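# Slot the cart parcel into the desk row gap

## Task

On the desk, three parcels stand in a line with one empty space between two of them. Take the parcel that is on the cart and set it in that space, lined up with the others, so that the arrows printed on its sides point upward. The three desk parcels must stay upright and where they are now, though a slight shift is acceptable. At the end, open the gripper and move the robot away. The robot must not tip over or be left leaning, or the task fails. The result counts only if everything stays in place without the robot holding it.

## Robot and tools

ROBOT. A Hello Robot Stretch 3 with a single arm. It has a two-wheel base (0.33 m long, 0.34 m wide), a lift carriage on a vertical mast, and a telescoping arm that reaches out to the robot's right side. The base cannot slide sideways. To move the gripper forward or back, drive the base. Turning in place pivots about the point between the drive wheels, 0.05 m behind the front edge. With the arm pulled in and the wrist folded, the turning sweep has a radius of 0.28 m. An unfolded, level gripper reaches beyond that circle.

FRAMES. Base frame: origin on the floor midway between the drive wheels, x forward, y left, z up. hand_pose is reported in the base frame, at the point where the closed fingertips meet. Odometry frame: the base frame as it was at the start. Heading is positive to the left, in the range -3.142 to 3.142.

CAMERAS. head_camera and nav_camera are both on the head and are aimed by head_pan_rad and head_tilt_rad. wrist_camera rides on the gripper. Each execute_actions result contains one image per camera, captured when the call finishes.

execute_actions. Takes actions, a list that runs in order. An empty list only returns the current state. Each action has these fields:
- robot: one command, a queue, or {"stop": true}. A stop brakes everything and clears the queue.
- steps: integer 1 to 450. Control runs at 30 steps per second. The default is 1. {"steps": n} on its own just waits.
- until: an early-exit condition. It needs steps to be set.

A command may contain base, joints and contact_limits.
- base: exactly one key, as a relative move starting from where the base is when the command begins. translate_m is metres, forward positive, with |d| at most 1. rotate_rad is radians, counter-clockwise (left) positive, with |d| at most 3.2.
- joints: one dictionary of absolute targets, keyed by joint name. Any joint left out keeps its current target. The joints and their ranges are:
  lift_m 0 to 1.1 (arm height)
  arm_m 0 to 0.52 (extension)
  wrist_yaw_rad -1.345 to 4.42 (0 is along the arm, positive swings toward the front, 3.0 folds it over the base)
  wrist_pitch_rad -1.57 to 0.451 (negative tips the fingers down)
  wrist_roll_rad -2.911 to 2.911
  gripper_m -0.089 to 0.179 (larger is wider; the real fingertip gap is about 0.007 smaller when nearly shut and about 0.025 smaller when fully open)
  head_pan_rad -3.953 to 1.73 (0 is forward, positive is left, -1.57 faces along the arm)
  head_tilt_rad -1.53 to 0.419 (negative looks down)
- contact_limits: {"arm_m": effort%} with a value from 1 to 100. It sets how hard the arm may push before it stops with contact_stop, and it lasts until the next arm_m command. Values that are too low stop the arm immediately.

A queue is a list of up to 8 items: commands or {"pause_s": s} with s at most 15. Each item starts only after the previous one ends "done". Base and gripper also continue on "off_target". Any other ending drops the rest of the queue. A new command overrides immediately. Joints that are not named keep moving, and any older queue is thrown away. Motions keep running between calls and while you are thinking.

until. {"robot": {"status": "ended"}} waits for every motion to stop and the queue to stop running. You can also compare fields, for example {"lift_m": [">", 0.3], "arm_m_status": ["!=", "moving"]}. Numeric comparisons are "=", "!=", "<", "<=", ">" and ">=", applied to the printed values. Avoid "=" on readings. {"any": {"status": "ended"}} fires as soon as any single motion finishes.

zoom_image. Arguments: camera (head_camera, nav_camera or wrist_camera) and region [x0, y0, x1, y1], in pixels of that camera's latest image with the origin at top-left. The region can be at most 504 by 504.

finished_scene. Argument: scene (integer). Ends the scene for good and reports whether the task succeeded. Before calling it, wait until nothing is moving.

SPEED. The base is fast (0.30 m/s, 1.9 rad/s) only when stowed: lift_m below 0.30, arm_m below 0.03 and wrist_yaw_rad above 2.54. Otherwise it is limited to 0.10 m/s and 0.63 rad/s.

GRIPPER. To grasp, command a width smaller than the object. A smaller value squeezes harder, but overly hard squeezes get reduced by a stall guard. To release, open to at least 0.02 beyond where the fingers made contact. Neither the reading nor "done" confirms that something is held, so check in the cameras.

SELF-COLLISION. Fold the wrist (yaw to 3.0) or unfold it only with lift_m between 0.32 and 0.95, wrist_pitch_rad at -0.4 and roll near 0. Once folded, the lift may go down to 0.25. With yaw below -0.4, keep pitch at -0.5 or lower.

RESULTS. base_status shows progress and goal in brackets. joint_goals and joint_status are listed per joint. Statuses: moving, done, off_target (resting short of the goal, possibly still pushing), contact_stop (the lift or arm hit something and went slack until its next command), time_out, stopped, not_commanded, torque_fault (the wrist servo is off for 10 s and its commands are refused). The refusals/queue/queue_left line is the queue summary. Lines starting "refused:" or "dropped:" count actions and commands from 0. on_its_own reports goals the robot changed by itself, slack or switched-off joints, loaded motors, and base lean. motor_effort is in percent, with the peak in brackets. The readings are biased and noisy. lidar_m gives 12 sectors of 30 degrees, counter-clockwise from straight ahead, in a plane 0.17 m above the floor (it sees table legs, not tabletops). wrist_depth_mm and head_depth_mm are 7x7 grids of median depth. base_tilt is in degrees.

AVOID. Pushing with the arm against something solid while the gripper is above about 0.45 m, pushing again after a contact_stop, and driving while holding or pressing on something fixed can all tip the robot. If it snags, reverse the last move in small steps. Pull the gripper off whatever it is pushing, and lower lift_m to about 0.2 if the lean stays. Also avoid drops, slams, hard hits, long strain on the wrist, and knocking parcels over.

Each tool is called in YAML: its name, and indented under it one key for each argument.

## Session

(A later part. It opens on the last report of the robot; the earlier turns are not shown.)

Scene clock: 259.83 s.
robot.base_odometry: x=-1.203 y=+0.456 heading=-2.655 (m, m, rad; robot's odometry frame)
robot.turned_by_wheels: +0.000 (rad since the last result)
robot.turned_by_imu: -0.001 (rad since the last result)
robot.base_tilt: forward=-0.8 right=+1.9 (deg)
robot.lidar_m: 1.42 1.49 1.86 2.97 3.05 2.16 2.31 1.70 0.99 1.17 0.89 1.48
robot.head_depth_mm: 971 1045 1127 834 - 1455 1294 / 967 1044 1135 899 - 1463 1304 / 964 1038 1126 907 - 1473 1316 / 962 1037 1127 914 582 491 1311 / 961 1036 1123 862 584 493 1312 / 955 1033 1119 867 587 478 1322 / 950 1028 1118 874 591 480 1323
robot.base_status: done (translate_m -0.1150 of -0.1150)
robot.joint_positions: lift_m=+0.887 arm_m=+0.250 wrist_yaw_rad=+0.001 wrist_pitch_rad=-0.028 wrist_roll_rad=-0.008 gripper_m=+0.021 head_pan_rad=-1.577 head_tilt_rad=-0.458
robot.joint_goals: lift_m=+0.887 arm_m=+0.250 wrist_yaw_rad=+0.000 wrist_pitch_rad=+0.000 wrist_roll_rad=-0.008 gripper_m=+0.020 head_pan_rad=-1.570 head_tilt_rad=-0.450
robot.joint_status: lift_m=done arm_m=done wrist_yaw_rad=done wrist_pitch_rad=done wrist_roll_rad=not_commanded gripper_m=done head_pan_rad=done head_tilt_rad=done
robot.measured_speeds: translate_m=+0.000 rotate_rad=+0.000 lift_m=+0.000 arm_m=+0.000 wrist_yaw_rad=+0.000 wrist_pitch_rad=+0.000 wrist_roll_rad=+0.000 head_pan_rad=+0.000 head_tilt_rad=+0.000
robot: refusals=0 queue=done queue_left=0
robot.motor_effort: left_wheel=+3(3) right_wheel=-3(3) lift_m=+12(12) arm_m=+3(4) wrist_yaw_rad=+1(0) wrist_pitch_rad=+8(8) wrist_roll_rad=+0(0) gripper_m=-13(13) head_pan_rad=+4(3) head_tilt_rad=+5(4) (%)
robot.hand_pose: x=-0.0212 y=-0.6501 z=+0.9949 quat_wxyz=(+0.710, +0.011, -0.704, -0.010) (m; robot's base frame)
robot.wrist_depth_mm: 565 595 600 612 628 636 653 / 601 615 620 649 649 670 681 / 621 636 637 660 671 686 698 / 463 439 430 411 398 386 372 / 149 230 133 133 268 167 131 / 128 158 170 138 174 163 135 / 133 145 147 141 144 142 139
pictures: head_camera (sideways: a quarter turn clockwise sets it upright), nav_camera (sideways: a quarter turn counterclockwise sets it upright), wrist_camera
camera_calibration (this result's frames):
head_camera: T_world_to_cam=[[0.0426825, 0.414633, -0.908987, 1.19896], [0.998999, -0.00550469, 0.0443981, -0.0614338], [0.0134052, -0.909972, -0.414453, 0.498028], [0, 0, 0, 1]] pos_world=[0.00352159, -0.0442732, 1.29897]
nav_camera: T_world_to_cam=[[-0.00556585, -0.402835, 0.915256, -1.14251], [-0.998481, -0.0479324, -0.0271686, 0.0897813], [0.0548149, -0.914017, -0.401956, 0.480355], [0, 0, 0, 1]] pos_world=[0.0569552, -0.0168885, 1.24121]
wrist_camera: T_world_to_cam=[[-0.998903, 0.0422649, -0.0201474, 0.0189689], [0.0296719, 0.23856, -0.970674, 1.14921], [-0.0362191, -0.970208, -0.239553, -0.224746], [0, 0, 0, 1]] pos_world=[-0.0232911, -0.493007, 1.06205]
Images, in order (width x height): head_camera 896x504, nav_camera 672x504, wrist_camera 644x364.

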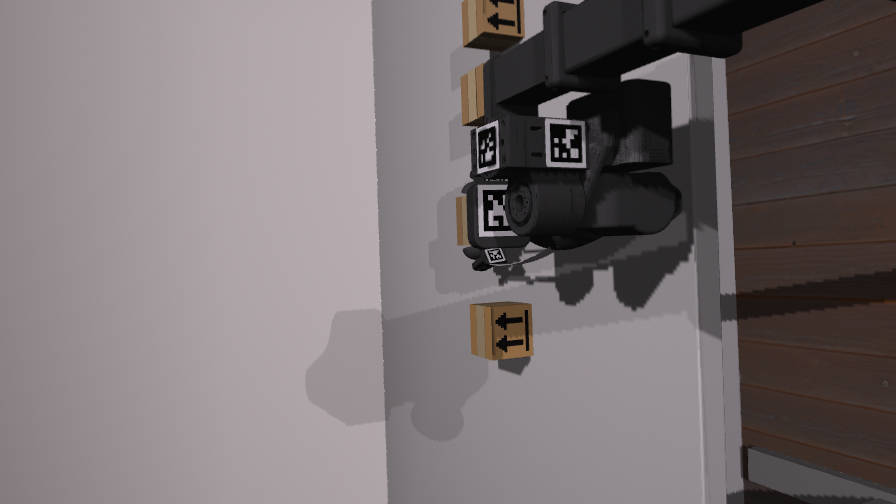

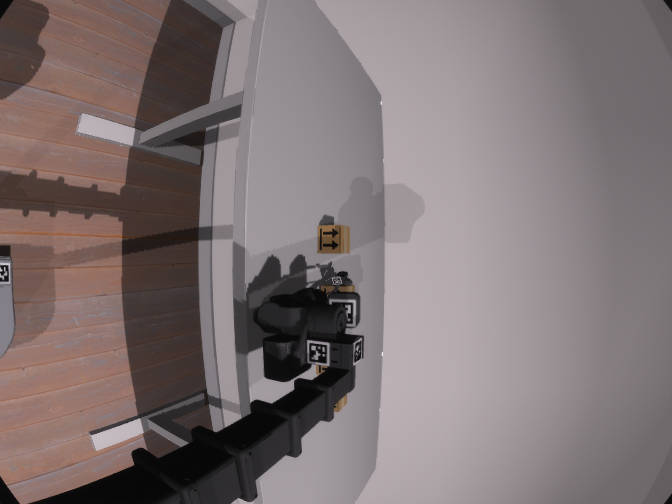

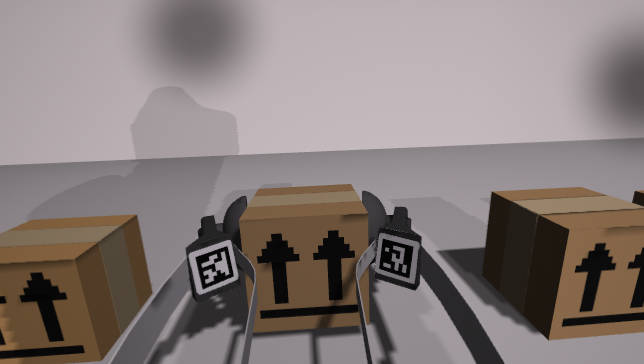

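execute_actions:
  actions:
    - {"robot": [{"joints": {"gripper_m": 0.09}}, {"pause_s": 0.3}, {"joints": {"arm_m": 0.0}}], "steps": 300, "until": {"robot": {"status": "ended"}}}

Scene clock: 268.43 s.
robot.base_odometry: x=-1.203 y=+0.456 heading=-2.655 (m, m, rad; robot's odometry frame)
robot.turned_by_wheels: +0.000 (rad since the last result)
robot.turned_by_imu: -0.001 (rad since the last result)
robot.base_tilt: forward=-0.8 right=+1.8 (deg)
robot.lidar_m: 1.42 1.48 1.86 2.97 3.05 2.16 2.31 1.71 0.98 1.17 0.89 1.48
robot.head_depth_mm: 968 1049 1129 831 572 484 1371 / 964 1044 1134 842 577 486 1339 / 964 1041 1134 848 578 470 - / 964 1039 1131 855 584 491 1315 / 958 1038 1126 860 585 494 1314 / 955 1030 1124 871 588 477 1319 / 952 1028 1121 875 593 480 1331
robot.base_status: done (translate_m -0.1150 of -0.1150)
robot.joint_positions: lift_m=+0.887 arm_m=+0.002 wrist_yaw_rad=+0.001 wrist_pitch_rad=-0.023 wrist_roll_rad=-0.008 gripper_m=+0.090 head_pan_rad=-1.577 head_tilt_rad=-0.458
robot.joint_goals: lift_m=+0.887 arm_m=+0.000 wrist_yaw_rad=+0.000 wrist_pitch_rad=+0.000 wrist_roll_rad=-0.008 gripper_m=+0.090 head_pan_rad=-1.570 head_tilt_rad=-0.450
robot.joint_status: lift_m=done arm_m=done wrist_yaw_rad=done wrist_pitch_rad=done wrist_roll_rad=not_commanded gripper_m=done head_pan_rad=done head_tilt_rad=done
robot.measured_speeds: translate_m=+0.000 rotate_rad=+0.000 lift_m=+0.000 arm_m=+0.000 wrist_yaw_rad=+0.000 wrist_pitch_rad=+0.000 wrist_roll_rad=+0.000 head_pan_rad=+0.000 head_tilt_rad=+0.000
robot: refusals=0 queue=done queue_left=0
robot.motor_effort: left_wheel=+3(3) right_wheel=-4(3) lift_m=+13(13) arm_m=-4(5) wrist_yaw_rad=-1(1) wrist_pitch_rad=+7(8) wrist_roll_rad=+0(0) gripper_m=+1(80) head_pan_rad=+4(4) head_tilt_rad=+5(5) (%)
robot.hand_pose: x=-0.0213 y=-0.4024 z=+0.9962 quat_wxyz=(+0.710, +0.009, -0.704, -0.008) (m; robot's base frame)
robot.wrist_depth_mm: 782 812 815 823 829 867 896 / 801 820 856 845 874 883 911 / 839 868 870 883 874 908 934 / 479 458 368 379 373 380 382 / 281 279 270 264 276 252 246 / 199 198 193 190 177 185 181 / 155 159 160 164 166 171 602
pictures: head_camera (sideways: a quarter turn clockwise sets it upright), nav_camera (sideways: a quarter turn counterclockwise sets it upright), wrist_camera
camera_calibration (this result's frames):
head_camera: T_world_to_cam=[[0.0426817, 0.414516, -0.909041, 1.19903], [0.998999, -0.00549874, 0.0443981, -0.0614337], [0.0134051, -0.910025, -0.414336, 0.497876], [0, 0, 0, 1]] pos_world=[0.0035216, -0.0442736, 1.29898]
nav_camera: T_world_to_cam=[[-0.00556506, -0.402717, 0.915308, -1.14258], [-0.998481, -0.0479362, -0.0271617, 0.0897723], [0.0548148, -0.914068, -0.401839, 0.480202], [0, 0, 0, 1]] pos_world=[0.0569552, -0.0168963, 1.24122]
wrist_camera: T_world_to_cam=[[-0.998893, 0.0424025, -0.0203772, 0.00874604], [0.0297337, 0.233369, -0.971933, 1.09059], [-0.036457, -0.971463, -0.234372, 0.0102998], [0, 0, 0, 1]] pos_world=[-0.0233154, -0.244876, 1.06257]
Images, in order (width x height): head_camera 896x504, nav_camera 672x504, wrist_camera 644x364.

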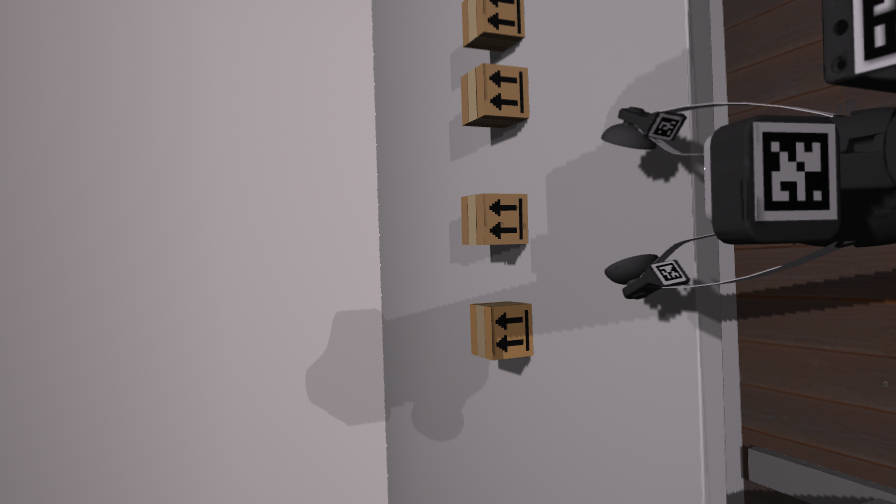

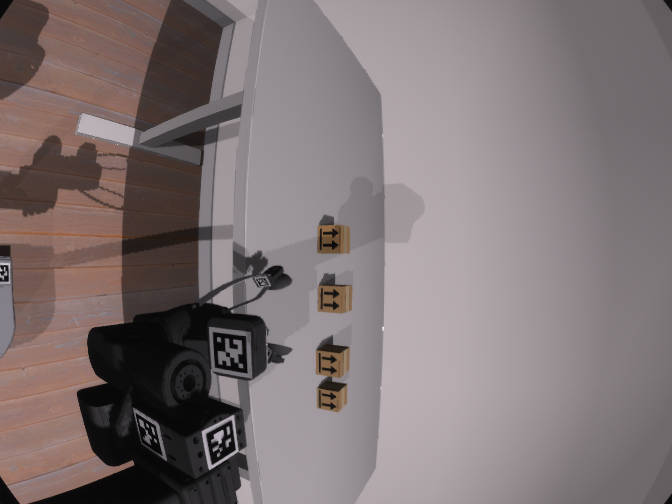

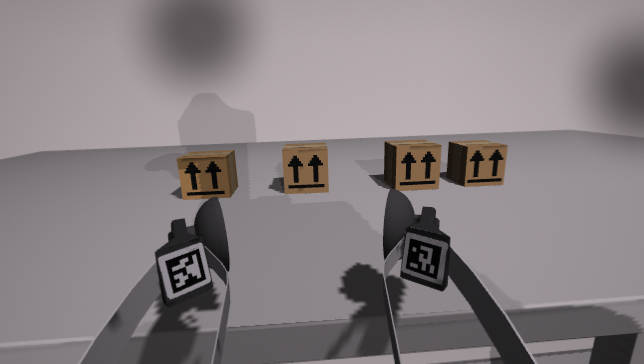

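The parcel is in the gap, upright, in line. Finishing scene 1.

finished_scene:
  scene: 1

The scene is finished: the task was done.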